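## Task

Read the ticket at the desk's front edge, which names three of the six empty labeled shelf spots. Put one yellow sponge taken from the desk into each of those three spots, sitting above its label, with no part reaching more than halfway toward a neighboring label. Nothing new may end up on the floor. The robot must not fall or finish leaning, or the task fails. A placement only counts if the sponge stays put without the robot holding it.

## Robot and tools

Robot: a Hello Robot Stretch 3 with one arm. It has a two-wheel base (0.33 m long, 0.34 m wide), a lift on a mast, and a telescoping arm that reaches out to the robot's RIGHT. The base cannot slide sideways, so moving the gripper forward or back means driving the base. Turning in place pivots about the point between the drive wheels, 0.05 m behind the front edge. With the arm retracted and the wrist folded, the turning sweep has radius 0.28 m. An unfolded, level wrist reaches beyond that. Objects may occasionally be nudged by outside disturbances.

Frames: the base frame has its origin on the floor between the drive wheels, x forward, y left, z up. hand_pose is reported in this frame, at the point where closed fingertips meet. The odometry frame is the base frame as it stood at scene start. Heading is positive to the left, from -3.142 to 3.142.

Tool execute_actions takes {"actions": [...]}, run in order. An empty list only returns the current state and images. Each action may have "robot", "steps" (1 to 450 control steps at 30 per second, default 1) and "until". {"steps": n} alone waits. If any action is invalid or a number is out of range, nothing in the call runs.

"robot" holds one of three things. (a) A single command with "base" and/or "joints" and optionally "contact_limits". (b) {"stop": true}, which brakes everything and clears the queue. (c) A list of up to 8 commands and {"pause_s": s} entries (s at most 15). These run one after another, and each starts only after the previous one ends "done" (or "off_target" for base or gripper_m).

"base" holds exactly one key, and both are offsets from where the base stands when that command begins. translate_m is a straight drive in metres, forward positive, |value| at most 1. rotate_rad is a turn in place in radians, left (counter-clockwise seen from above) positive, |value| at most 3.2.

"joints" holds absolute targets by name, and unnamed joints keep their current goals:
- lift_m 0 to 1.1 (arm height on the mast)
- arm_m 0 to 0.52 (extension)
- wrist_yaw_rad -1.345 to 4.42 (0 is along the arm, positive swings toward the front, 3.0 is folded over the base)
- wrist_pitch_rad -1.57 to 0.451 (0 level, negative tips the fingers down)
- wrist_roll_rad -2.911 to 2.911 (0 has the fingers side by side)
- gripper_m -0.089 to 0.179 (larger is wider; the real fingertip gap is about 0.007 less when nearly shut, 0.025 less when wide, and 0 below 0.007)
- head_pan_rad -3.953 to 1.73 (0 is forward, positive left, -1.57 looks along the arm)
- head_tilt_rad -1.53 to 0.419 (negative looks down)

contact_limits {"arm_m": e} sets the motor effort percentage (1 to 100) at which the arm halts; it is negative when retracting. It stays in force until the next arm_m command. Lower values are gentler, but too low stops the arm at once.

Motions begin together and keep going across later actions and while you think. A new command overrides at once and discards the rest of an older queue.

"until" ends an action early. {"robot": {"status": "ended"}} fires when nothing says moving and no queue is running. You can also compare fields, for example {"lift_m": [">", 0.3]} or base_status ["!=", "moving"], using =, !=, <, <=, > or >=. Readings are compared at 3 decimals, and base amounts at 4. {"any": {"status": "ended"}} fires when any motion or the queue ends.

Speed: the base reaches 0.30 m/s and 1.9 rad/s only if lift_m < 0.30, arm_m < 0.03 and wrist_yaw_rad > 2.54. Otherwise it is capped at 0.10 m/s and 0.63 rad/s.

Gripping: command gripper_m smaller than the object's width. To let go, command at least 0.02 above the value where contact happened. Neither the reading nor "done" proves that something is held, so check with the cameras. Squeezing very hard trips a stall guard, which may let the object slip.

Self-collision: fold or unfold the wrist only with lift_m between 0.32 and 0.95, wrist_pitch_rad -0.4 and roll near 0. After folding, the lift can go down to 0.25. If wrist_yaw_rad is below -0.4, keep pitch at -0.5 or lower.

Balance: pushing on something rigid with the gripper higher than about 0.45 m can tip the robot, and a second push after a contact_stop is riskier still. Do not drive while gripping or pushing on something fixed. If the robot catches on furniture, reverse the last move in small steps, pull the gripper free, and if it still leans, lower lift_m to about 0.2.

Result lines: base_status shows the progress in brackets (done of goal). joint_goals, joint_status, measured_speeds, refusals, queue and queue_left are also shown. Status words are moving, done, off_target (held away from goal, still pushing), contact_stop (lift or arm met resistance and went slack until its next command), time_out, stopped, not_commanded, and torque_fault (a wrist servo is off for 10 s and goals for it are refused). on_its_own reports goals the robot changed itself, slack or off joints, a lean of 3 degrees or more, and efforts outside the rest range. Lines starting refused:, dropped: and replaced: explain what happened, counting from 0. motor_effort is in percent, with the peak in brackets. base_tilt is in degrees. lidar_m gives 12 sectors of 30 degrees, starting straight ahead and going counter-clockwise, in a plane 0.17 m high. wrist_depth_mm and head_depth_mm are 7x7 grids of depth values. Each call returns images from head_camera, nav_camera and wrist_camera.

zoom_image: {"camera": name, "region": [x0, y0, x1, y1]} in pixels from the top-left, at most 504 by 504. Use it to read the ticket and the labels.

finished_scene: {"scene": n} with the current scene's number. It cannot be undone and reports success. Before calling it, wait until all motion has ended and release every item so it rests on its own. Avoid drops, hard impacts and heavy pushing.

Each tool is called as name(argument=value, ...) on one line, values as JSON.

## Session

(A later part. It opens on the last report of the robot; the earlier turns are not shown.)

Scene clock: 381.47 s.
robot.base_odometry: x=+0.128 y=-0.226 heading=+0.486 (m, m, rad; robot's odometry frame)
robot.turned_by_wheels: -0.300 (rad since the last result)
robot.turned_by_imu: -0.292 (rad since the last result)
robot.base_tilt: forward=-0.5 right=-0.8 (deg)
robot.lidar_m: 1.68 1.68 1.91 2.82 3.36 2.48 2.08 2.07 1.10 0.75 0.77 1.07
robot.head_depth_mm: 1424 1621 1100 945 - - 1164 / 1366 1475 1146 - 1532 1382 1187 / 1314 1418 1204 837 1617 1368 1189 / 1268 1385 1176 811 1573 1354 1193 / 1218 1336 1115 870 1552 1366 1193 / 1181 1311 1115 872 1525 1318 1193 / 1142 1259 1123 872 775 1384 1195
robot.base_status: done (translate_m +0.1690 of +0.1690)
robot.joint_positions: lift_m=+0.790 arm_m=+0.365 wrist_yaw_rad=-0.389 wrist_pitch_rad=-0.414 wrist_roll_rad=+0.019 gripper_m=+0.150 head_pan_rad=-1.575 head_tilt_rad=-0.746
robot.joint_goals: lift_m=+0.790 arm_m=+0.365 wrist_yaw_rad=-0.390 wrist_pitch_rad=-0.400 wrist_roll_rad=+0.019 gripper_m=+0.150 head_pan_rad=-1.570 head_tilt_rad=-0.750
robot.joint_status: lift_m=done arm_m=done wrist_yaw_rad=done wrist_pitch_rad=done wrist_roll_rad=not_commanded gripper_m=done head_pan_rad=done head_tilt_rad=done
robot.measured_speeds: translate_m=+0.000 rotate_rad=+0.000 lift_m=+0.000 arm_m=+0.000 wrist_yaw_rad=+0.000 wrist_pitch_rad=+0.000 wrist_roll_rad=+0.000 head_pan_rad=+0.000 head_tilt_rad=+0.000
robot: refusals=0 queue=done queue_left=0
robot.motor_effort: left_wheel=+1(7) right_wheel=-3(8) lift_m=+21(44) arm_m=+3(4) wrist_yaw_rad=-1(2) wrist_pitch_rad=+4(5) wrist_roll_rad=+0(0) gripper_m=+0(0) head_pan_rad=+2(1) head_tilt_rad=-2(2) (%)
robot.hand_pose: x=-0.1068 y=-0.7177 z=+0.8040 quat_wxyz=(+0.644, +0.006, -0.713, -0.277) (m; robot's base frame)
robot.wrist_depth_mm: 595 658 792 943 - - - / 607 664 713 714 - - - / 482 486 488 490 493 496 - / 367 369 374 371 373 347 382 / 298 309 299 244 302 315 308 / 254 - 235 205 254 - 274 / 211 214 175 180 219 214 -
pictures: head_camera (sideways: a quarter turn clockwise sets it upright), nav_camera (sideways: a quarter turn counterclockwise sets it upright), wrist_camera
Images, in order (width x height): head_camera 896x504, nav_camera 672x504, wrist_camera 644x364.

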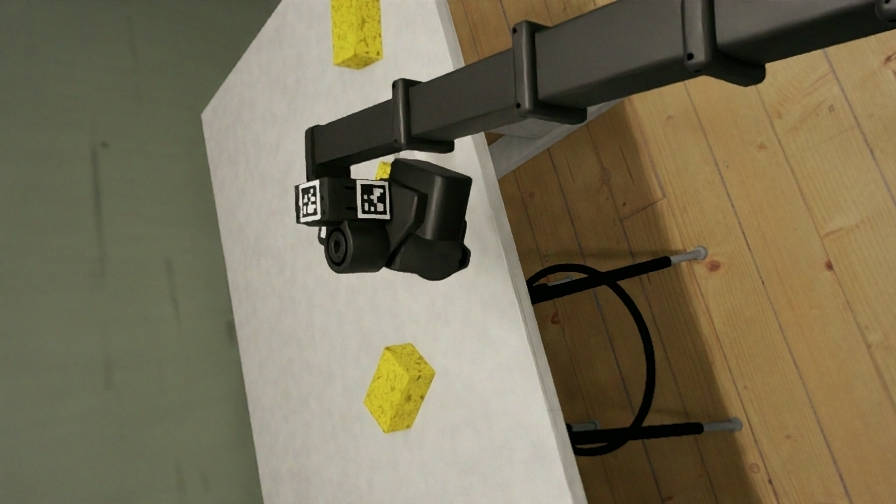

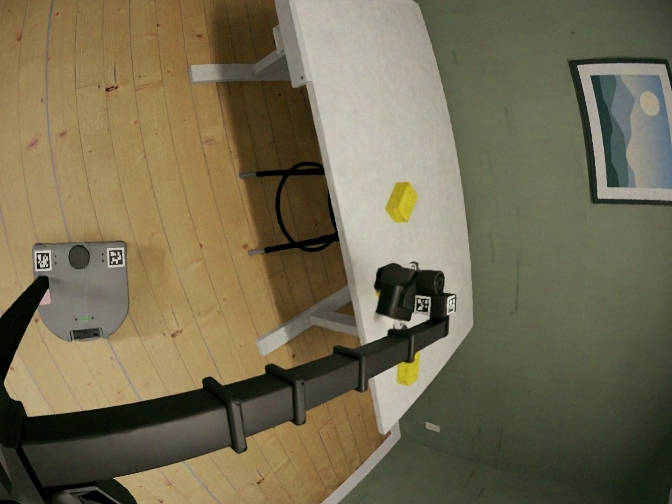

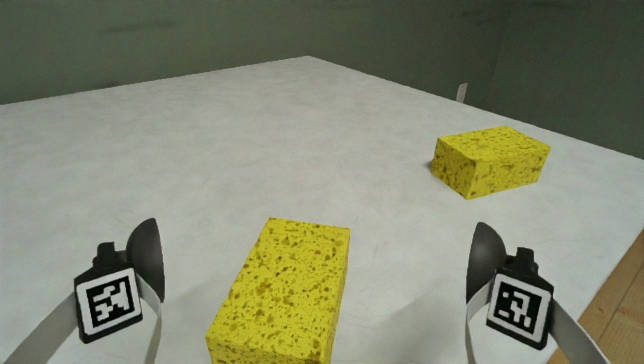

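execute_actions(actions=[{"robot":[{"base":{"translate_m":0.014}},{"joints":{"lift_m":0.745}},{"joints":{"gripper_m":0.025}},{"pause_s":0.5},{"joints":{"lift_m":0.81}}],"steps":450,"until":{"robot":{"status":"ended"}}}])

Scene clock: 389.03 s.
robot.base_odometry: x=+0.140 y=-0.220 heading=+0.486 (m, m, rad; robot's odometry frame)
robot.turned_by_wheels: +0.000 (rad since the last result)
robot.turned_by_imu: +0.002 (rad since the last result)
robot.base_tilt: forward=-0.4 right=-0.9 (deg)
robot.lidar_m: 1.67 1.66 1.89 2.81 3.38 2.48 2.08 2.08 1.11 0.75 0.76 1.06
robot.head_depth_mm: 1418 1603 1100 918 - - 1178 / 1358 1466 1151 - 1573 1362 1187 / 1308 1429 1233 837 1616 1372 1191 / 1259 1388 1208 817 1584 1366 1193 / 1218 1331 1113 868 1542 1375 1195 / 1172 1306 1120 870 1497 1343 1200 / 1135 1259 1121 873 774 1373 1196
robot.base_status: done (translate_m +0.0140 of +0.0140)
robot.joint_positions: lift_m=+0.810 arm_m=+0.365 wrist_yaw_rad=-0.390 wrist_pitch_rad=-0.414 wrist_roll_rad=+0.019 gripper_m=+0.025 head_pan_rad=-1.575 head_tilt_rad=-0.746
robot.joint_goals: lift_m=+0.810 arm_m=+0.365 wrist_yaw_rad=-0.390 wrist_pitch_rad=-0.400 wrist_roll_rad=+0.019 gripper_m=+0.025 head_pan_rad=-1.570 head_tilt_rad=-0.750
robot.joint_status: lift_m=done arm_m=done wrist_yaw_rad=done wrist_pitch_rad=done wrist_roll_rad=not_commanded gripper_m=done head_pan_rad=done head_tilt_rad=done
robot.measured_speeds: translate_m=+0.000 rotate_rad=+0.000 lift_m=+0.000 arm_m=+0.000 wrist_yaw_rad=+0.000 wrist_pitch_rad=+0.000 wrist_roll_rad=+0.000 head_pan_rad=+0.000 head_tilt_rad=+0.000
robot: refusals=0 queue=done queue_left=0
robot.motor_effort: left_wheel=+2(5) right_wheel=-3(4) lift_m=+41(43) arm_m=+2(2) wrist_yaw_rad=+0(1) wrist_pitch_rad=+5(5) wrist_roll_rad=-1(1) gripper_m=-1(85) head_pan_rad=+2(2) head_tilt_rad=-2(2) (%)
robot.hand_pose: x=-0.1069 y=-0.7176 z=+0.8232 quat_wxyz=(+0.644, +0.006, -0.713, -0.277) (m; robot's base frame)
robot.wrist_depth_mm: 590 664 772 920 - - - / 621 688 768 775 - - - / 521 529 528 534 532 541 - / 399 407 404 406 395 365 415 / 326 326 330 274 329 334 335 / 274 274 284 252 284 278 299 / 237 237 231 238 238 241 962
pictures: head_camera (sideways: a quarter turn clockwise sets it upright), nav_camera (sideways: a quarter turn counterclockwise sets it upright), wrist_camera
Images, in order (width x height): head_camera 896x504, nav_camera 672x504, wrist_camera 644x364.

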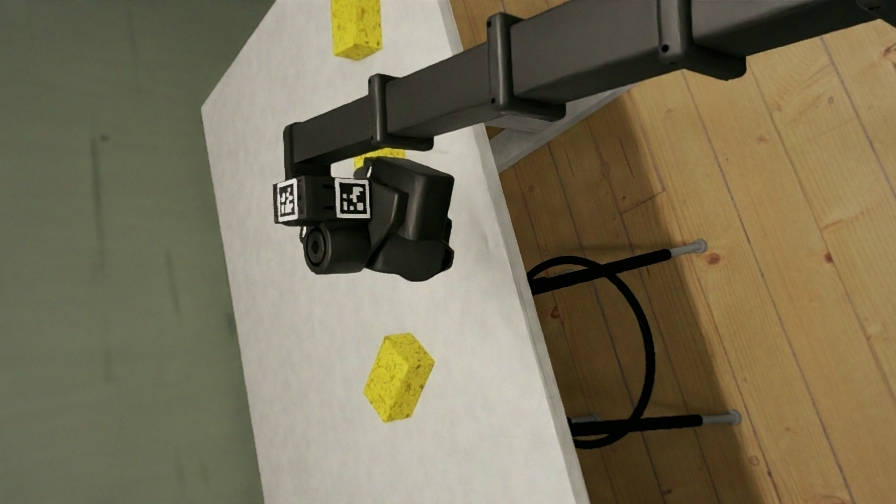

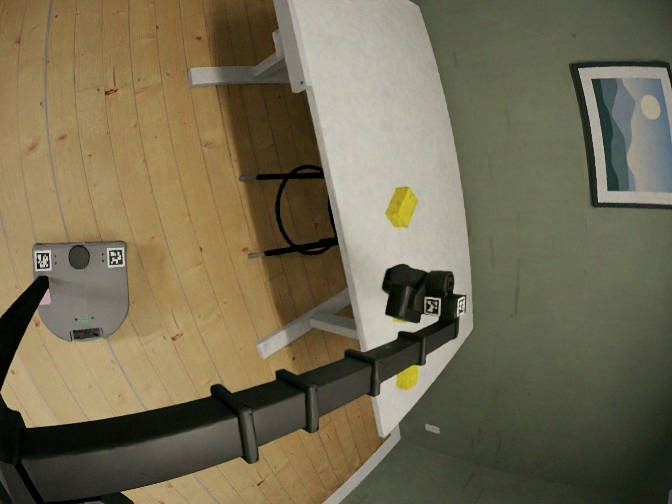

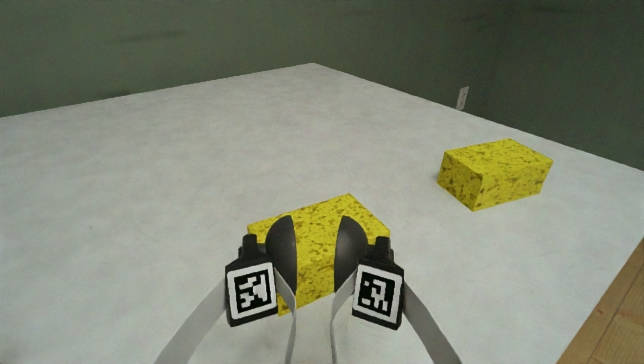

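execute_actions(actions=[{"robot":[{"joints":{"gripper_m":0.175}},{"joints":{"lift_m":0.77}}],"steps":450,"until":{"robot":{"status":"ended"}}}])

Scene clock: 393.53 s.
robot.base_odometry: x=+0.140 y=-0.220 heading=+0.486 (m, m, rad; robot's odometry frame)
robot.turned_by_wheels: +0.000 (rad since the last result)
robot.turned_by_imu: +0.001 (rad since the last result)
robot.base_tilt: forward=-0.3 right=-0.9 (deg)
robot.lidar_m: 1.67 1.66 1.89 2.82 3.38 2.49 2.09 2.08 1.11 0.75 0.76 1.05
robot.head_depth_mm: 1424 1600 1100 946 1657 - - / 1362 1469 1102 916 1561 1374 1185 / 1310 1426 1201 871 1612 1371 1192 / 1261 1385 1157 816 1578 1373 1192 / 1214 1345 1115 872 1535 1379 1194 / 1171 1307 1120 872 1495 1348 1194 / 1133 1258 1125 874 776 1378 1197
robot.base_status: done (translate_m +0.0140 of +0.0140)
robot.joint_positions: lift_m=+0.770 arm_m=+0.365 wrist_yaw_rad=-0.390 wrist_pitch_rad=-0.414 wrist_roll_rad=+0.019 gripper_m=+0.175 head_pan_rad=-1.575 head_tilt_rad=-0.746
robot.joint_goals: lift_m=+0.770 arm_m=+0.365 wrist_yaw_rad=-0.390 wrist_pitch_rad=-0.400 wrist_roll_rad=+0.019 gripper_m=+0.175 head_pan_rad=-1.570 head_tilt_rad=-0.750
robot.joint_status: lift_m=done arm_m=done wrist_yaw_rad=done wrist_pitch_rad=done wrist_roll_rad=not_commanded gripper_m=done head_pan_rad=done head_tilt_rad=done
robot.measured_speeds: translate_m=+0.000 rotate_rad=+0.000 lift_m=+0.000 arm_m=+0.000 wrist_yaw_rad=+0.000 wrist_pitch_rad=+0.000 wrist_roll_rad=+0.000 head_pan_rad=+0.000 head_tilt_rad=+0.000
robot: refusals=0 queue=done queue_left=0
robot.motor_effort: left_wheel=+1(2) right_wheel=-3(3) lift_m=+21(41) arm_m=+3(2) wrist_yaw_rad=+0(1) wrist_pitch_rad=+5(5) wrist_roll_rad=+0(0) gripper_m=+0(84) head_pan_rad=+2(1) head_tilt_rad=-2(2) (%)
robot.hand_pose: x=-0.1069 y=-0.7176 z=+0.7840 quat_wxyz=(+0.644, +0.006, -0.713, -0.277) (m; robot's base frame)
robot.wrist_depth_mm: 589 666 769 934 - - - / 591 628 634 648 653 - - / 430 436 436 443 444 345 447 / 330 332 334 255 338 338 345 / 268 276 260 229 264 280 275 / - 228 228 228 228 230 - / 189 195 196 197 197 194 957
pictures: head_camera (sideways: a quarter turn clockwise sets it upright), nav_camera (sideways: a quarter turn counterclockwise sets it upright), wrist_camera
Images, in order (width x height): head_camera 896x504, nav_camera 672x504, wrist_camera 644x364.

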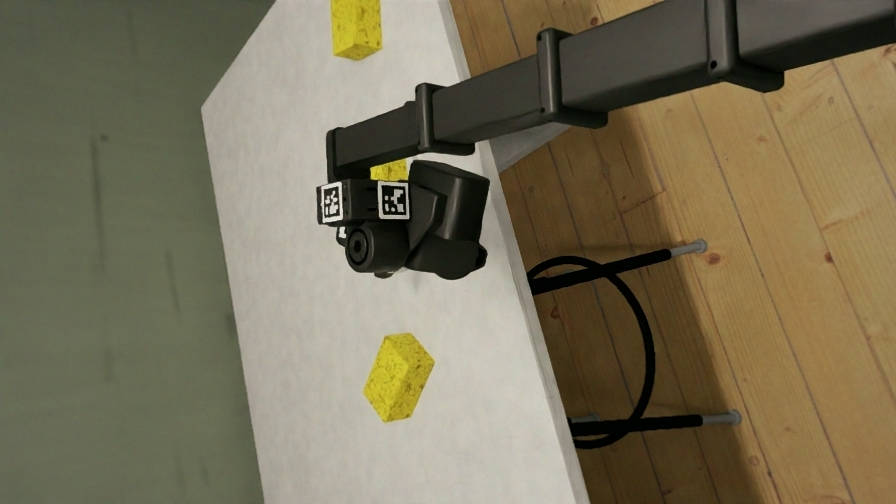

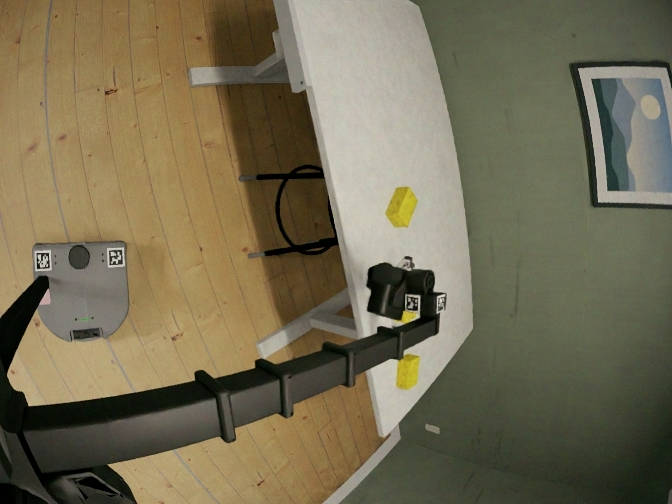

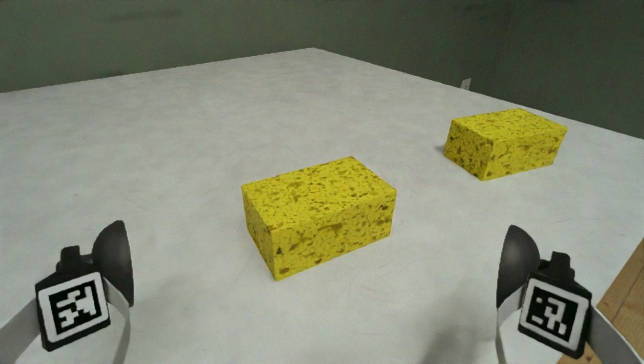

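execute_actions(actions=[{"robot":[{"joints":{"lift_m":0.84}},{"base":{"translate_m":-0.141},"joints":{"wrist_yaw_rad":0.13,"arm_m":0.40}},{"joints":{"lift_m":0.78}}],"steps":450,"until":{"robot":{"status":"ended"}}}])

Scene clock: 402.37 s.
robot.base_odometry: x=+0.015 y=-0.286 heading=+0.486 (m, m, rad; robot's odometry frame)
robot.turned_by_wheels: +0.000 (rad since the last result)
robot.turned_by_imu: +0.001 (rad since the last result)
robot.base_tilt: forward=-0.5 right=-0.8 (deg)
robot.lidar_m: 1.81 1.80 2.04 2.84 3.27 2.33 1.95 1.94 1.68 0.76 0.83 1.17
robot.head_depth_mm: 1471 1663 1151 1799 1651 - 1168 / 1409 1574 1128 - 1533 1361 1184 / 1352 1459 1225 1400 1571 1376 1191 / 1302 1416 1204 846 1615 1377 1196 / 1253 1381 1114 857 1572 1338 1188 / 1212 1332 1116 869 1545 1344 1197 / 1172 1301 1117 871 1544 1336 1199
robot.base_status: done (translate_m -0.1410 of -0.1410)
robot.joint_positions: lift_m=+0.780 arm_m=+0.400 wrist_yaw_rad=+0.128 wrist_pitch_rad=-0.414 wrist_roll_rad=+0.019 gripper_m=+0.175 head_pan_rad=-1.575 head_tilt_rad=-0.746
robot.joint_goals: lift_m=+0.780 arm_m=+0.400 wrist_yaw_rad=+0.130 wrist_pitch_rad=-0.400 wrist_roll_rad=+0.019 gripper_m=+0.175 head_pan_rad=-1.570 head_tilt_rad=-0.750
robot.joint_status: lift_m=done arm_m=done wrist_yaw_rad=done wrist_pitch_rad=done wrist_roll_rad=not_commanded gripper_m=done head_pan_rad=done head_tilt_rad=done
robot.measured_speeds: translate_m=+0.000 rotate_rad=+0.000 lift_m=+0.000 arm_m=+0.000 wrist_yaw_rad=+0.000 wrist_pitch_rad=+0.000 wrist_roll_rad=+0.000 head_pan_rad=+0.000 head_tilt_rad=+0.000
robot: refusals=0 queue=done queue_left=0
robot.motor_effort: left_wheel=+1(1) right_wheel=-3(7) lift_m=+21(42) arm_m=+3(2) wrist_yaw_rad=+1(2) wrist_pitch_rad=+5(5) wrist_roll_rad=+0(0) gripper_m=-1(0) head_pan_rad=+2(2) head_tilt_rad=-2(2) (%)
robot.hand_pose: x=+0.0072 y=-0.7677 z=+0.7940 quat_wxyz=(+0.694, +0.188, -0.688, -0.103) (m; robot's base frame)
robot.wrist_depth_mm: 638 667 684 713 757 777 822 / 662 659 671 673 687 813 895 / 460 462 458 462 470 473 503 / 350 351 354 353 354 358 360 / 283 291 285 221 278 294 241 / - 239 231 190 199 241 223 / 197 206 202 200 202 205 209
pictures: head_camera (sideways: a quarter turn clockwise sets it upright), nav_camera (sideways: a quarter turn counterclockwise sets it upright), wrist_camera
Images, in order (width x height): head_camera 896x504, nav_camera 672x504, wrist_camera 644x364.

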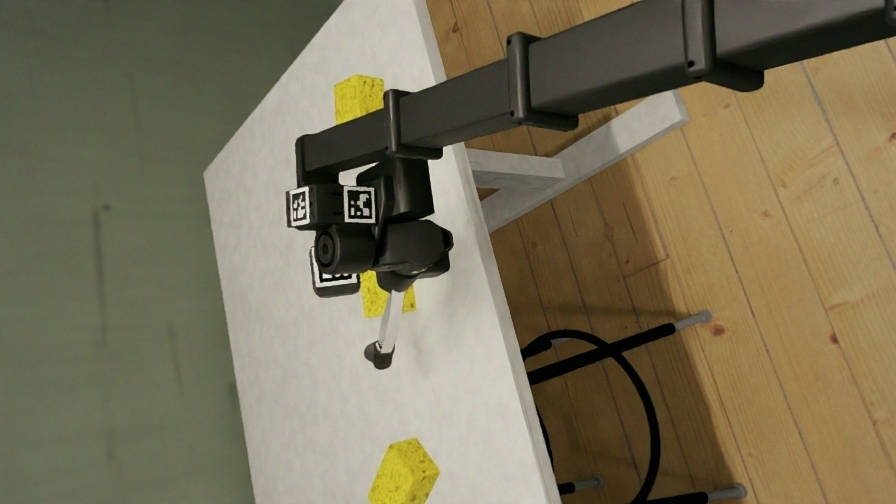

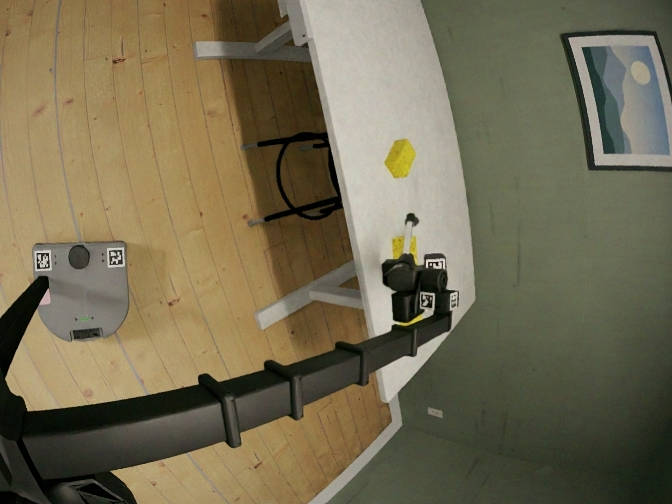

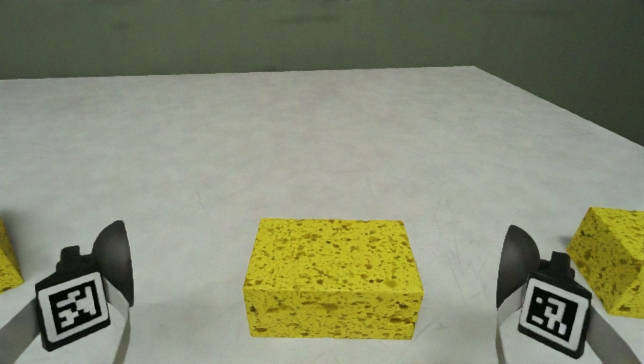

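execute_actions(actions=[{"robot":[{"joints":{"gripper_m":0.16}},{"joints":{"lift_m":0.74}},{"joints":{"arm_m":0.43}}],"steps":450,"until":{"robot":{"status":"ended"}}}])

Scene clock: 407.83 s.
robot.base_odometry: x=+0.015 y=-0.286 heading=+0.486 (m, m, rad; robot's odometry frame)
robot.turned_by_wheels: +0.000 (rad since the last result)
robot.turned_by_imu: +0.001 (rad since the last result)
robot.base_tilt: forward=-0.6 right=-0.8 (deg)
robot.lidar_m: 1.80 1.80 2.04 2.85 3.28 2.33 1.95 1.94 1.69 0.76 0.82 1.17
robot.head_depth_mm: 1471 1665 1145 1787 1623 - - / 1402 1586 1104 947 - 1370 1186 / 1353 1457 1199 1441 1576 1368 1185 / 1303 1410 1206 845 1623 1367 1197 / 1259 1377 1112 855 1574 1347 1193 / 1215 1324 1117 870 1545 1356 1192 / 1169 1304 1124 872 1549 1348 1198
robot.base_status: done (translate_m -0.1410 of -0.1410)
robot.joint_positions: lift_m=+0.740 arm_m=+0.430 wrist_yaw_rad=+0.128 wrist_pitch_rad=-0.414 wrist_roll_rad=+0.019 gripper_m=+0.160 head_pan_rad=-1.575 head_tilt_rad=-0.746
robot.joint_goals: lift_m=+0.740 arm_m=+0.430 wrist_yaw_rad=+0.130 wrist_pitch_rad=-0.400 wrist_roll_rad=+0.019 gripper_m=+0.160 head_pan_rad=-1.570 head_tilt_rad=-0.750
robot.joint_status: lift_m=done arm_m=done wrist_yaw_rad=done wrist_pitch_rad=done wrist_roll_rad=not_commanded gripper_m=done head_pan_rad=done head_tilt_rad=done
robot.measured_speeds: translate_m=+0.000 rotate_rad=+0.000 lift_m=+0.000 arm_m=+0.000 wrist_yaw_rad=+0.000 wrist_pitch_rad=+0.000 wrist_roll_rad=+0.000 head_pan_rad=+0.000 head_tilt_rad=+0.000
robot: refusals=0 queue=done queue_left=0
robot.motor_effort: left_wheel=+1(1) right_wheel=-3(3) lift_m=+21(22) arm_m=+3(5) wrist_yaw_rad=+1(0) wrist_pitch_rad=+5(5) wrist_roll_rad=+0(0) gripper_m=+0(65) head_pan_rad=+2(1) head_tilt_rad=-1(2) (%)
robot.hand_pose: x=+0.0072 y=-0.7977 z=+0.7540 quat_wxyz=(+0.694, +0.189, -0.688, -0.103) (m; robot's base frame)
robot.wrist_depth_mm: 620 646 662 697 728 750 802 / 522 527 533 535 538 545 854 / 363 363 366 368 372 375 376 / 278 279 281 281 283 285 286 / 225 235 174 162 169 239 222 / 196 190 144 140 142 - 193 / - 164 157 156 156 161 166
pictures: head_camera (sideways: a quarter turn clockwise sets it upright), nav_camera (sideways: a quarter turn counterclockwise sets it upright), wrist_camera
Images, in order (width x height): head_camera 896x504, nav_camera 672x504, wrist_camera 644x364.

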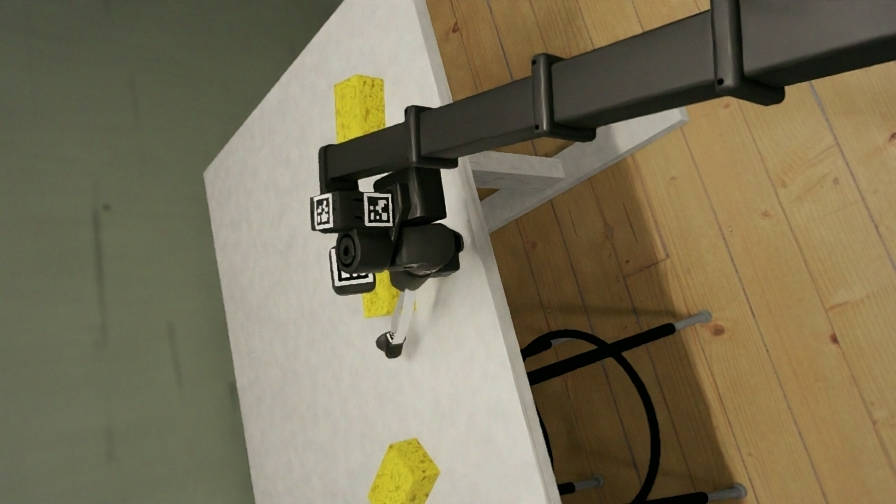

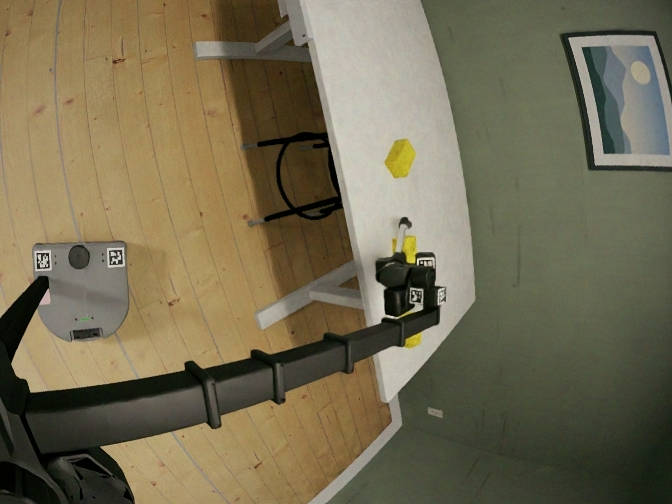

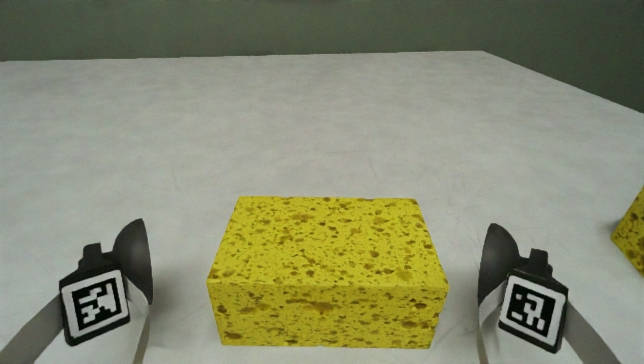

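Front at 0.14. Close.

execute_actions(actions=[{"robot":[{"joints":{"gripper_m":0.055}},{"pause_s":0.5},{"joints":{"lift_m":0.81}}],"steps":450,"until":{"robot":{"status":"ended"}}}])

Scene clock: 412.93 s.
robot.base_odometry: x=+0.015 y=-0.286 heading=+0.486 (m, m, rad; robot's odometry frame)
robot.turned_by_wheels: +0.000 (rad since the last result)
robot.turned_by_imu: +0.001 (rad since the last result)
robot.base_tilt: forward=-0.5 right=-0.8 (deg)
robot.lidar_m: 1.80 1.80 2.04 2.84 3.27 2.33 1.95 1.94 1.68 0.76 0.83 1.17
robot.head_depth_mm: 1457 1669 1148 945 - - 1174 / 1408 1581 1145 - 1579 1371 1181 / 1359 1446 - 922 1572 1361 1189 / 1301 1413 - 893 1609 1374 1189 / 1254 1382 1114 867 1573 1348 1192 / 1207 1332 1116 867 1534 1339 1191 / 1174 1303 1118 871 1543 1349 1194
robot.base_status: done (translate_m -0.1410 of -0.1410)
robot.joint_positions: lift_m=+0.810 arm_m=+0.430 wrist_yaw_rad=+0.128 wrist_pitch_rad=-0.415 wrist_roll_rad=+0.019 gripper_m=+0.062 head_pan_rad=-1.575 head_tilt_rad=-0.746
robot.joint_goals: lift_m=+0.810 arm_m=+0.430 wrist_yaw_rad=+0.130 wrist_pitch_rad=-0.400 wrist_roll_rad=+0.019 gripper_m=+0.061 head_pan_rad=-1.570 head_tilt_rad=-0.750
robot.joint_status: lift_m=done arm_m=done wrist_yaw_rad=done wrist_pitch_rad=done wrist_roll_rad=not_commanded gripper_m=done head_pan_rad=done head_tilt_rad=done
robot.measured_speeds: translate_m=+0.000 rotate_rad=+0.000 lift_m=+0.000 arm_m=+0.000 wrist_yaw_rad=+0.000 wrist_pitch_rad=+0.000 wrist_roll_rad=+0.000 head_pan_rad=+0.000 head_tilt_rad=+0.000
robot: refusals=0 queue=done queue_left=0
robot.on_its_own: gripper_m is held at +0.061, not at your +0.055, by its stall guard, which is not easing now
robot.motor_effort: left_wheel=+2(1) right_wheel=-3(3) lift_m=+41(43) arm_m=+3(3) wrist_yaw_rad=+1(1) wrist_pitch_rad=+5(5) wrist_roll_rad=+0(1) gripper_m=-20(92) head_pan_rad=+1(2) head_tilt_rad=-2(2) (%)
robot.hand_pose: x=+0.0072 y=-0.7975 z=+0.8229 quat_wxyz=(+0.694, +0.189, -0.687, -0.103) (m; robot's base frame)
robot.wrist_depth_mm: 619 636 666 696 731 762 786 / 652 677 703 743 767 829 885 / 521 530 536 532 533 538 940 / 398 403 405 407 407 409 411 / 326 324 160 161 168 331 332 / 275 283 140 139 140 278 239 / 239 230 158 154 157 233 226
pictures: head_camera (sideways: a quarter turn clockwise sets it upright), nav_camera (sideways: a quarter turn counterclockwise sets it upright), wrist_camera
Images, in order (width x height): head_camera 896x504, nav_camera 672x504, wrist_camera 644x364.

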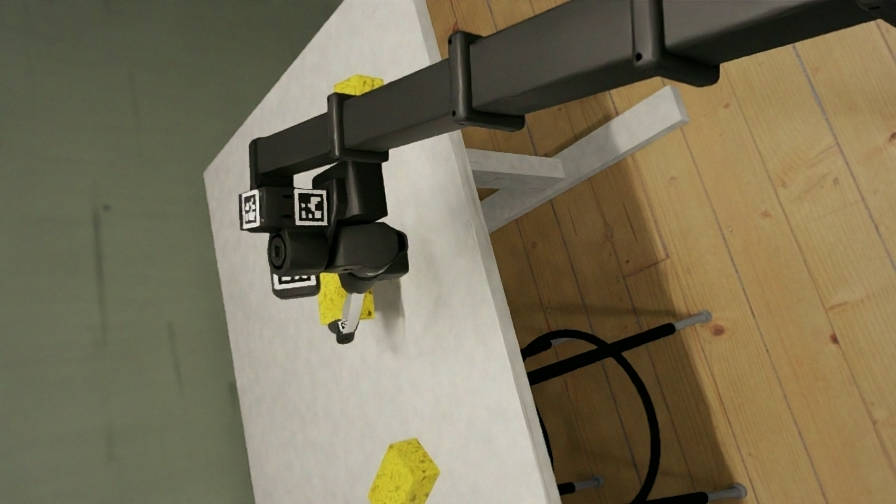

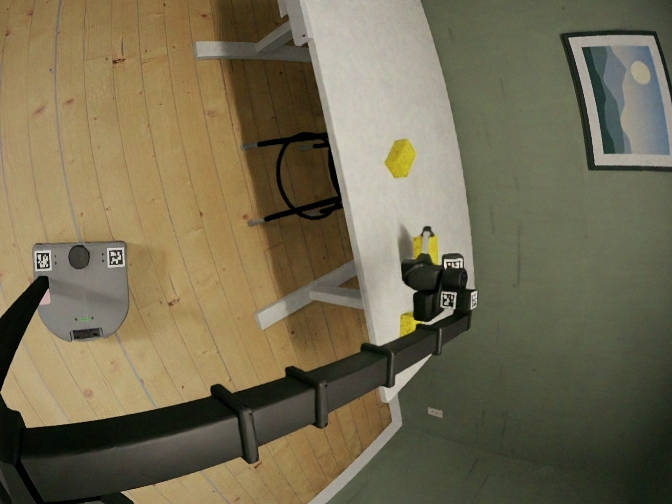

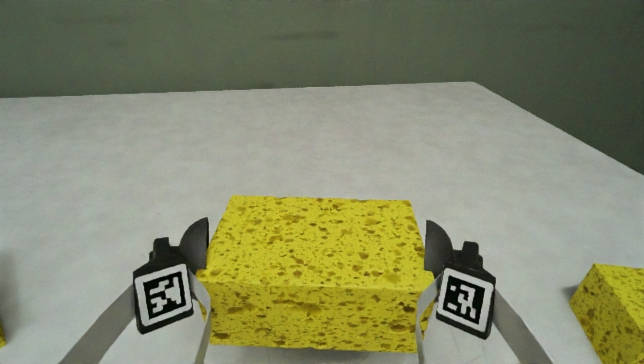

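execute_actions(actions=[{"robot":[{"joints":{"arm_m":0.0,"wrist_yaw_rad":0.0}},{"base":{"rotate_rad":2.19},"joints":{"head_pan_rad":0,"head_tilt_rad":-0.35}},{"base":{"translate_m":1.0},"joints":{"lift_m":0.65}},{"base":{"translate_m":0.8}}],"steps":450,"until":{"robot":{"status":"ended"}}},{"steps":450,"until":{"robot":{"status":"ended"}}}])

Scene clock: 446.67 s.
robot.base_odometry: x=-1.593 y=+0.522 heading=+2.676 (m, m, rad; robot's odometry frame)
robot.turned_by_wheels: +2.190 (rad since the last result)
robot.turned_by_imu: +2.187 (rad since the last result)
robot.base_tilt: forward=-0.4 right=-0.9 (deg)
robot.lidar_m: 1.50 1.56 1.39 1.40 1.68 3.11 2.80 2.66 2.37 2.09 1.66 1.34
robot.head_depth_mm: 1354 1421 1485 1562 1631 1749 1508 / 1394 1466 1525 1605 1650 1757 1514 / 1431 1509 1565 1655 1709 1776 1524 / 1468 1556 1619 1680 1748 1779 1533 / 1499 1601 1669 1716 1746 1784 1537 / 1551 1640 1725 1615 1982 1889 1534 / 1587 1692 1805 1920 2083 1963 1543
robot.base_status: done (translate_m +0.8000 of +0.8000)
robot.joint_positions: lift_m=+0.650 arm_m=+0.000 wrist_yaw_rad=+0.001 wrist_pitch_rad=-0.416 wrist_roll_rad=+0.019 gripper_m=+0.062 head_pan_rad=-0.007 head_tilt_rad=-0.359
robot.joint_goals: lift_m=+0.650 arm_m=+0.000 wrist_yaw_rad=+0.000 wrist_pitch_rad=-0.400 wrist_roll_rad=+0.019 gripper_m=+0.061 head_pan_rad=+0.000 head_tilt_rad=-0.350
robot.joint_status: lift_m=done arm_m=done wrist_yaw_rad=done wrist_pitch_rad=done wrist_roll_rad=not_commanded gripper_m=done head_pan_rad=done head_tilt_rad=done
robot.measured_speeds: translate_m=+0.000 rotate_rad=+0.000 lift_m=+0.000 arm_m=+0.000 wrist_yaw_rad=+0.000 wrist_pitch_rad=+0.000 wrist_roll_rad=+0.000 head_pan_rad=+0.000 head_tilt_rad=+0.000
robot: refusals=0 queue=done queue_left=0
robot.on_its_own: gripper_m is held at +0.061, not at your +0.055, by its stall guard, which is not easing now
robot.motor_effort: left_wheel=-3(7) right_wheel=+1(4) lift_m=+21(42) arm_m=-4(6) wrist_yaw_rad=+0(2) wrist_pitch_rad=+5(5) wrist_roll_rad=+0(0) gripper_m=-19(19) head_pan_rad=+2(29) head_tilt_rad=+5(33) (%)
robot.hand_pose: x=-0.0214 y=-0.3700 z=+0.6636 quat_wxyz=(+0.686, +0.145, -0.698, -0.147) (m; robot's base frame)
robot.wrist_depth_mm: - - - - - - - / - - - - - - - / - - - - - - - / - - - - - - - / - - 161 161 168 - - / 934 - 140 140 140 961 972 / 833 790 158 154 156 806 835
pictures: head_camera (sideways: a quarter turn clockwise sets it upright), nav_camera (sideways: a quarter turn counterclockwise sets it upright), wrist_camera
Images, in order (width x height): head_camera 896x504, nav_camera 672x504, wrist_camera 644x364.

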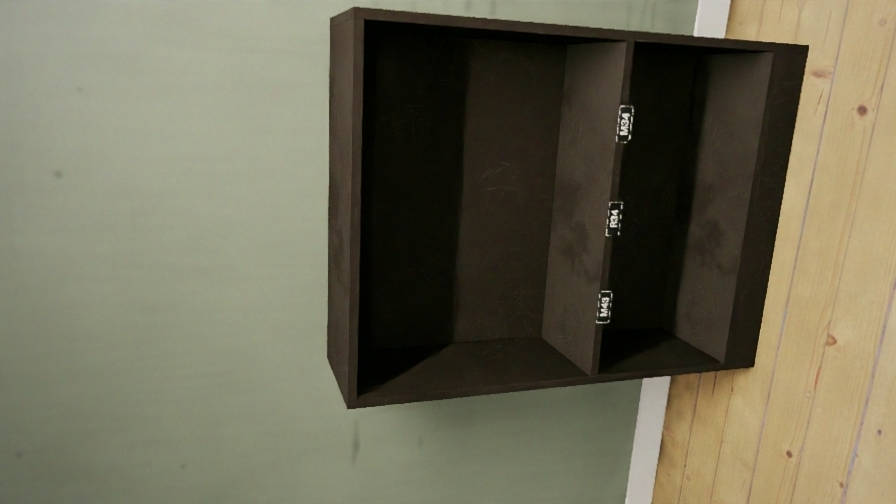

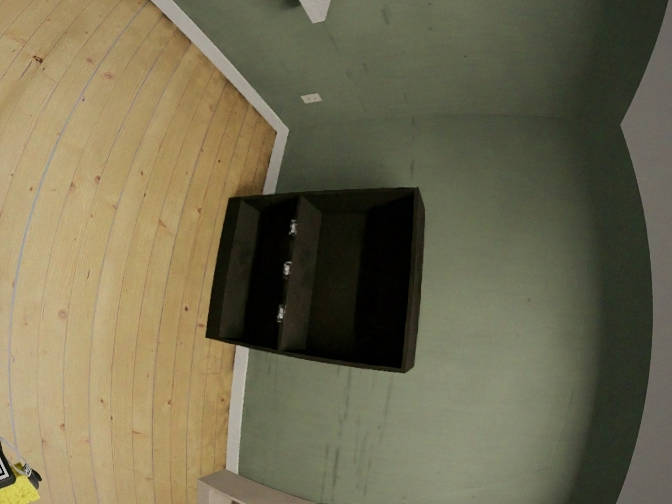

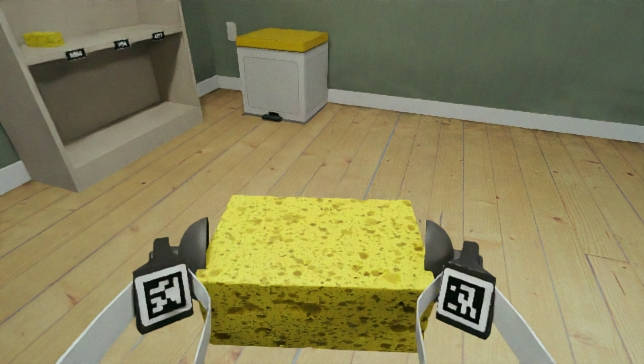

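execute_actions(actions=[{"robot":[{"base":{"rotate_rad":0.14}},{"base":{"translate_m":0.89},"joints":{"lift_m":0.55}},{"base":{"rotate_rad":1.135},"joints":{"head_pan_rad":-1.57,"head_tilt_rad":-0.9}}],"steps":450,"until":{"robot":{"status":"ended"}}}])

Scene clock: 463.87 s.
robot.base_odometry: x=-2.436 y=+0.807 heading=-2.332 (m, m, rad; robot's odometry frame)
robot.turned_by_wheels: +1.275 (rad since the last result)
robot.turned_by_imu: +1.271 (rad since the last result)
robot.base_tilt: forward=-0.4 right=-0.9 (deg)
robot.lidar_m: 1.00 1.04 1.46 3.66 3.51 2.86 2.22 1.16 0.71 0.79 0.60 1.03
robot.head_depth_mm: 568 814 960 1052 1266 1237 1155 / 571 811 953 1058 1265 1243 - / 573 806 950 1054 1268 1239 - / 572 802 943 1055 946 1223 1131 / 573 797 937 1042 969 1238 1143 / 576 795 935 1038 1155 1235 1133 / 576 791 892 939 983 1288 1133
robot.base_status: done (rotate_rad +1.1349 of +1.1350)
robot.joint_positions: lift_m=+0.550 arm_m=+0.000 wrist_yaw_rad=+0.001 wrist_pitch_rad=-0.416 wrist_roll_rad=+0.019 gripper_m=+0.062 head_pan_rad=-1.563 head_tilt_rad=-0.889
robot.joint_goals: lift_m=+0.550 arm_m=+0.000 wrist_yaw_rad=+0.000 wrist_pitch_rad=-0.400 wrist_roll_rad=+0.019 gripper_m=+0.061 head_pan_rad=-1.570 head_tilt_rad=-0.900
robot.joint_status: lift_m=done arm_m=done wrist_yaw_rad=done wrist_pitch_rad=done wrist_roll_rad=not_commanded gripper_m=done head_pan_rad=done head_tilt_rad=done
robot.measured_speeds: translate_m=+0.000 rotate_rad=+0.000 lift_m=+0.000 arm_m=+0.000 wrist_yaw_rad=+0.000 wrist_pitch_rad=+0.000 wrist_roll_rad=+0.000 head_pan_rad=+0.000 head_tilt_rad=+0.000
robot: refusals=0 queue=done queue_left=0
robot.on_its_own: gripper_m is held at +0.061, not at your +0.055, by its stall guard, which is not easing now
robot.motor_effort: left_wheel=-3(7) right_wheel=+1(4) lift_m=+21(20) arm_m=-4(4) wrist_yaw_rad=+0(1) wrist_pitch_rad=+5(5) wrist_roll_rad=+0(1) gripper_m=-19(20) head_pan_rad=-2(31) head_tilt_rad=-6(40) (%)
robot.hand_pose: x=-0.0214 y=-0.3700 z=+0.5635 quat_wxyz=(+0.686, +0.145, -0.698, -0.148) (m; robot's base frame)
robot.wrist_depth_mm: 363 482 490 488 486 483 474 / 367 519 529 526 527 520 511 / 369 464 477 478 484 484 491 / 348 360 364 364 368 369 373 / 398 502 160 161 168 677 347 / 794 472 140 140 140 701 552 / 715 578 158 154 157 598 547
pictures: head_camera (sideways: a quarter turn clockwise sets it upright), nav_camera (sideways: a quarter turn counterclockwise sets it upright), wrist_camera
Images, in order (width x height): head_camera 896x504, nav_camera 672x504, wrist_camera 644x364.

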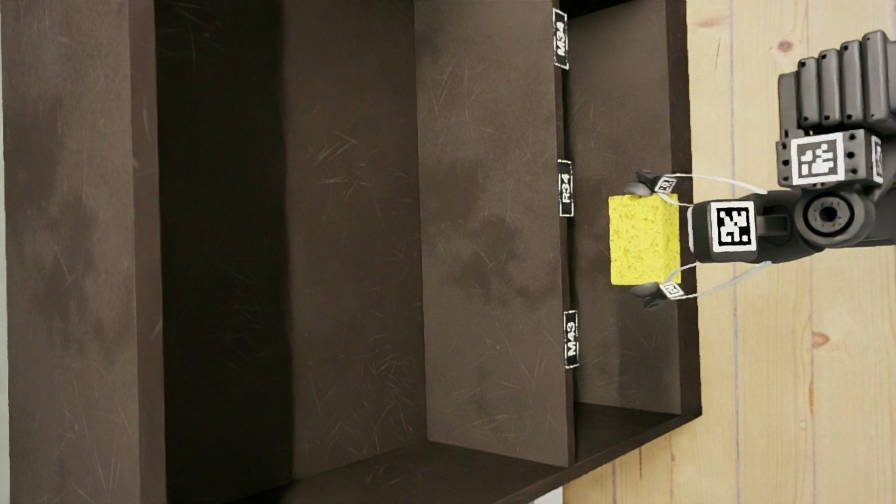

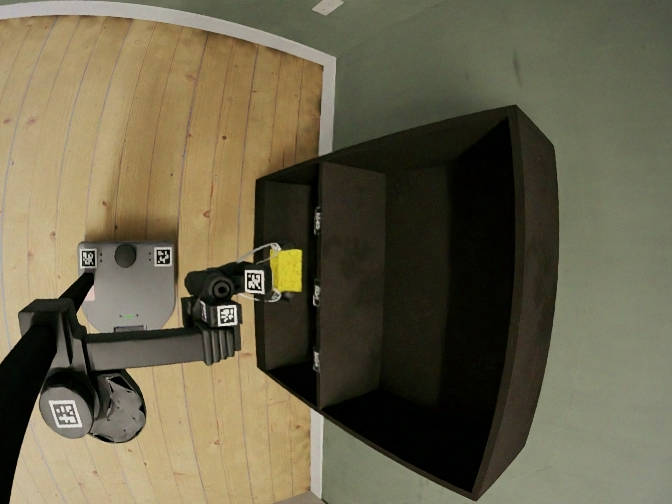

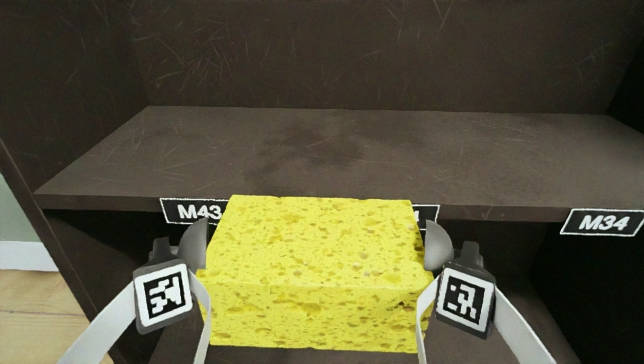

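execute_actions(actions=[{"robot":[{"base":{"translate_m":-0.083},"joints":{"lift_m":0.59}},{"joints":{"arm_m":0.24}},{"joints":{"lift_m":0.56}}],"steps":450,"until":{"robot":{"status":"ended"}}}])

Scene clock: 474.47 s.
robot.base_odometry: x=-2.379 y=+0.867 heading=-2.332 (m, m, rad; robot's odometry frame)
robot.turned_by_wheels: +0.000 (rad since the last result)
robot.turned_by_imu: +0.001 (rad since the last result)
robot.base_tilt: forward=-0.4 right=-0.8 (deg)
robot.lidar_m: 1.08 1.13 1.58 3.47 3.68 2.76 2.13 1.15 0.66 0.79 0.64 1.11
robot.head_depth_mm: 568 812 962 1044 1070 1257 1155 / 570 810 956 1056 963 - - / 572 804 952 1054 - 1242 1137 / 573 800 945 1046 1268 1241 1138 / 573 797 939 1047 1273 1240 1144 / 575 795 937 1041 966 1238 1137 / 576 790 930 1032 965 1238 1144
robot.base_status: done (translate_m -0.0830 of -0.0830)
robot.joint_positions: lift_m=+0.560 arm_m=+0.240 wrist_yaw_rad=+0.001 wrist_pitch_rad=-0.416 wrist_roll_rad=+0.019 gripper_m=+0.062 head_pan_rad=-1.563 head_tilt_rad=-0.889
robot.joint_goals: lift_m=+0.560 arm_m=+0.240 wrist_yaw_rad=+0.000 wrist_pitch_rad=-0.400 wrist_roll_rad=+0.019 gripper_m=+0.061 head_pan_rad=-1.570 head_tilt_rad=-0.900
robot.joint_status: lift_m=done arm_m=done wrist_yaw_rad=done wrist_pitch_rad=done wrist_roll_rad=not_commanded gripper_m=done head_pan_rad=done head_tilt_rad=done
robot.measured_speeds: translate_m=+0.000 rotate_rad=+0.000 lift_m=+0.000 arm_m=+0.000 wrist_yaw_rad=+0.000 wrist_pitch_rad=+0.000 wrist_roll_rad=+0.000 head_pan_rad=+0.000 head_tilt_rad=+0.000
robot: refusals=0 queue=done queue_left=0
robot.on_its_own: gripper_m is held at +0.061, not at your +0.055, by its stall guard, which is not easing now
robot.motor_effort: left_wheel=-2(7) right_wheel=+1(0) lift_m=+21(44) arm_m=+2(0) wrist_yaw_rad=-1(0) wrist_pitch_rad=+5(5) wrist_roll_rad=-1(1) gripper_m=-19(20) head_pan_rad=-2(2) head_tilt_rad=-6(6) (%)
robot.hand_pose: x=-0.0214 y=-0.6093 z=+0.5735 quat_wxyz=(+0.685, +0.145, -0.698, -0.148) (m; robot's base frame)
robot.wrist_depth_mm: 278 278 276 273 270 270 268 / 303 300 298 297 291 292 291 / 329 327 327 321 320 316 314 / 354 355 349 346 353 347 347 / 307 308 161 161 168 312 313 / 258 265 140 140 140 261 263 / 226 216 158 154 157 220 226
pictures: head_camera (sideways: a quarter turn clockwise sets it upright), nav_camera (sideways: a quarter turn counterclockwise sets it upright), wrist_camera
Images, in order (width x height): head_camera 896x504, nav_camera 672x504, wrist_camera 644x364.

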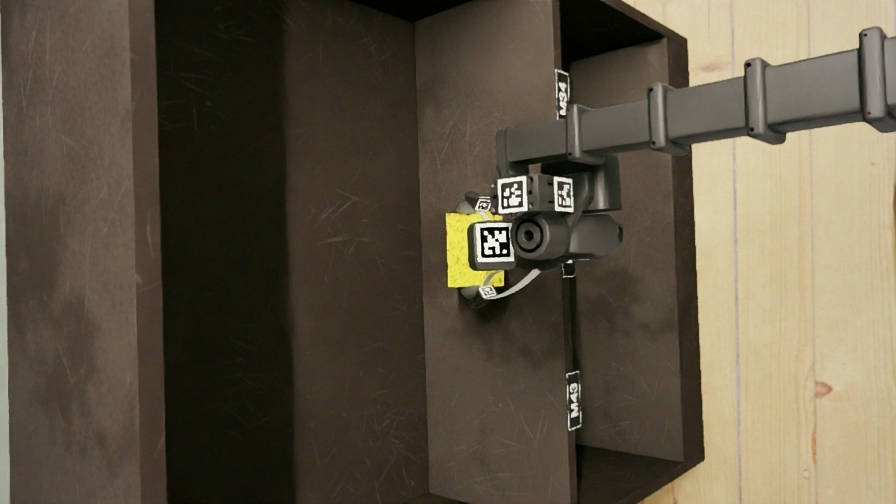

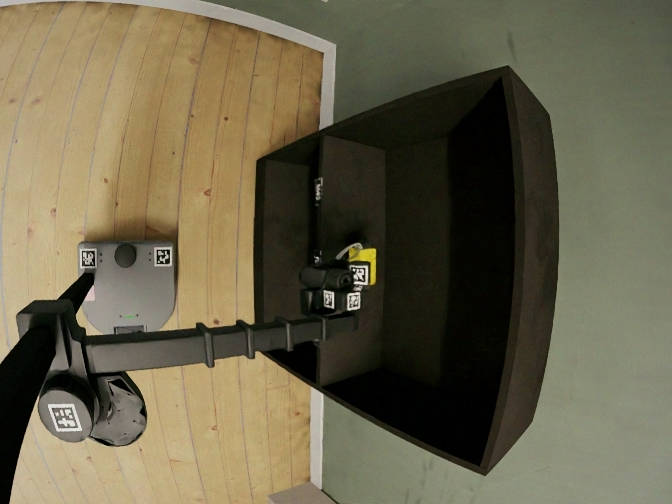

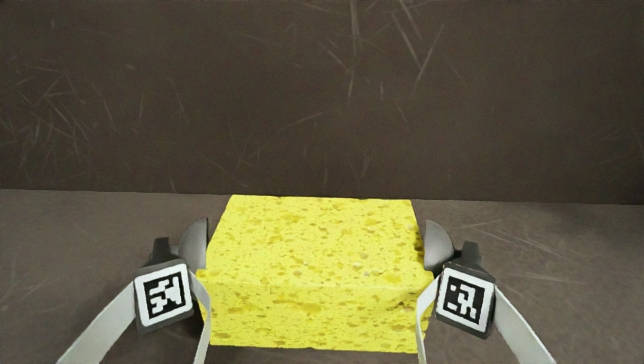

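execute_actions(actions=[{"robot":[{"joints":{"lift_m":0.513}},{"joints":{"gripper_m":0.165}},{"pause_s":0.5},{"joints":{"lift_m":0.53,"arm_m":0.17}},{"joints":{"arm_m":0.0}}],"steps":450,"until":{"robot":{"status":"ended"}}}])

Scene clock: 485.33 s.
robot.base_odometry: x=-2.379 y=+0.867 heading=-2.332 (m, m, rad; robot's odometry frame)
robot.turned_by_wheels: +0.000 (rad since the last result)
robot.turned_by_imu: +0.002 (rad since the last result)
robot.base_tilt: forward=-0.5 right=-0.8 (deg)
robot.lidar_m: 1.08 1.13 1.58 3.46 3.66 2.76 2.14 1.15 0.66 0.79 0.64 1.11
robot.head_depth_mm: 569 810 958 1042 1067 1252 1163 / 569 809 953 1054 1267 1239 - / 571 806 950 1057 1267 1244 - / 573 801 944 1054 1267 1238 1118 / 573 799 943 1046 1269 1231 1145 / 574 795 936 1042 969 1240 1143 / 574 793 930 1036 970 1238 1146
robot.base_status: done (translate_m -0.0830 of -0.0830)
robot.joint_positions: lift_m=+0.530 arm_m=+0.000 wrist_yaw_rad=+0.001 wrist_pitch_rad=-0.416 wrist_roll_rad=+0.019 gripper_m=+0.165 head_pan_rad=-1.563 head_tilt_rad=-0.889
robot.joint_goals: lift_m=+0.530 arm_m=+0.000 wrist_yaw_rad=+0.000 wrist_pitch_rad=-0.400 wrist_roll_rad=+0.019 gripper_m=+0.165 head_pan_rad=-1.570 head_tilt_rad=-0.900
robot.joint_status: lift_m=done arm_m=done wrist_yaw_rad=done wrist_pitch_rad=done wrist_roll_rad=not_commanded gripper_m=done head_pan_rad=done head_tilt_rad=done
robot.measured_speeds: translate_m=+0.000 rotate_rad=+0.000 lift_m=+0.000 arm_m=+0.000 wrist_yaw_rad=+0.000 wrist_pitch_rad=+0.000 wrist_roll_rad=+0.000 head_pan_rad=+0.000 head_tilt_rad=+0.000
robot: refusals=0 queue=done queue_left=0
robot.motor_effort: left_wheel=-3(3) right_wheel=+1(1) lift_m=+41(43) arm_m=-4(2) wrist_yaw_rad=-1(1) wrist_pitch_rad=+5(5) wrist_roll_rad=+0(1) gripper_m=+0(81) head_pan_rad=-3(3) head_tilt_rad=-6(6) (%)
robot.hand_pose: x=-0.0214 y=-0.3700 z=+0.5427 quat_wxyz=(+0.685, +0.145, -0.698, -0.148) (m; robot's base frame)
robot.wrist_depth_mm: 463 490 488 484 485 484 463 / 466 525 528 528 524 519 458 / 417 427 428 354 433 439 416 / 340 342 343 335 346 333 335 / 458 680 705 702 693 638 448 / 442 693 696 694 693 696 428 / 536 574 598 590 597 581 493
pictures: head_camera (sideways: a quarter turn clockwise sets it upright), nav_camera (sideways: a quarter turn counterclockwise sets it upright), wrist_camera
Images, in order (width x height): head_camera 896x504, nav_camera 672x504, wrist_camera 644x364.

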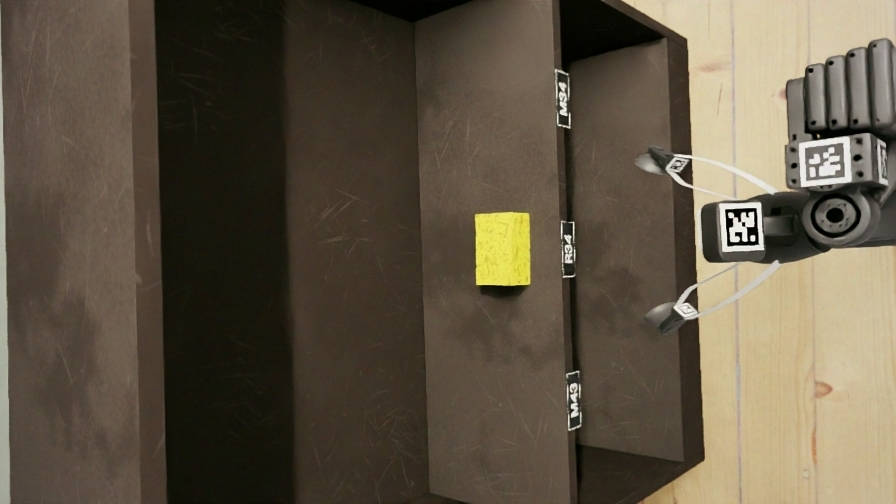

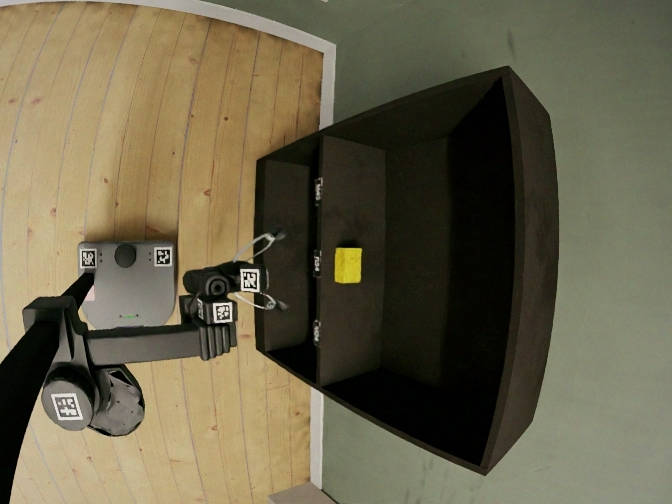

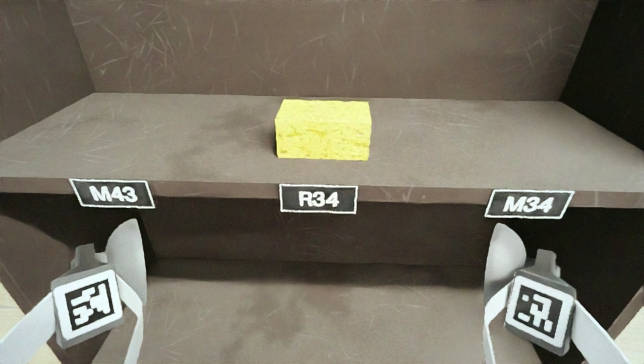

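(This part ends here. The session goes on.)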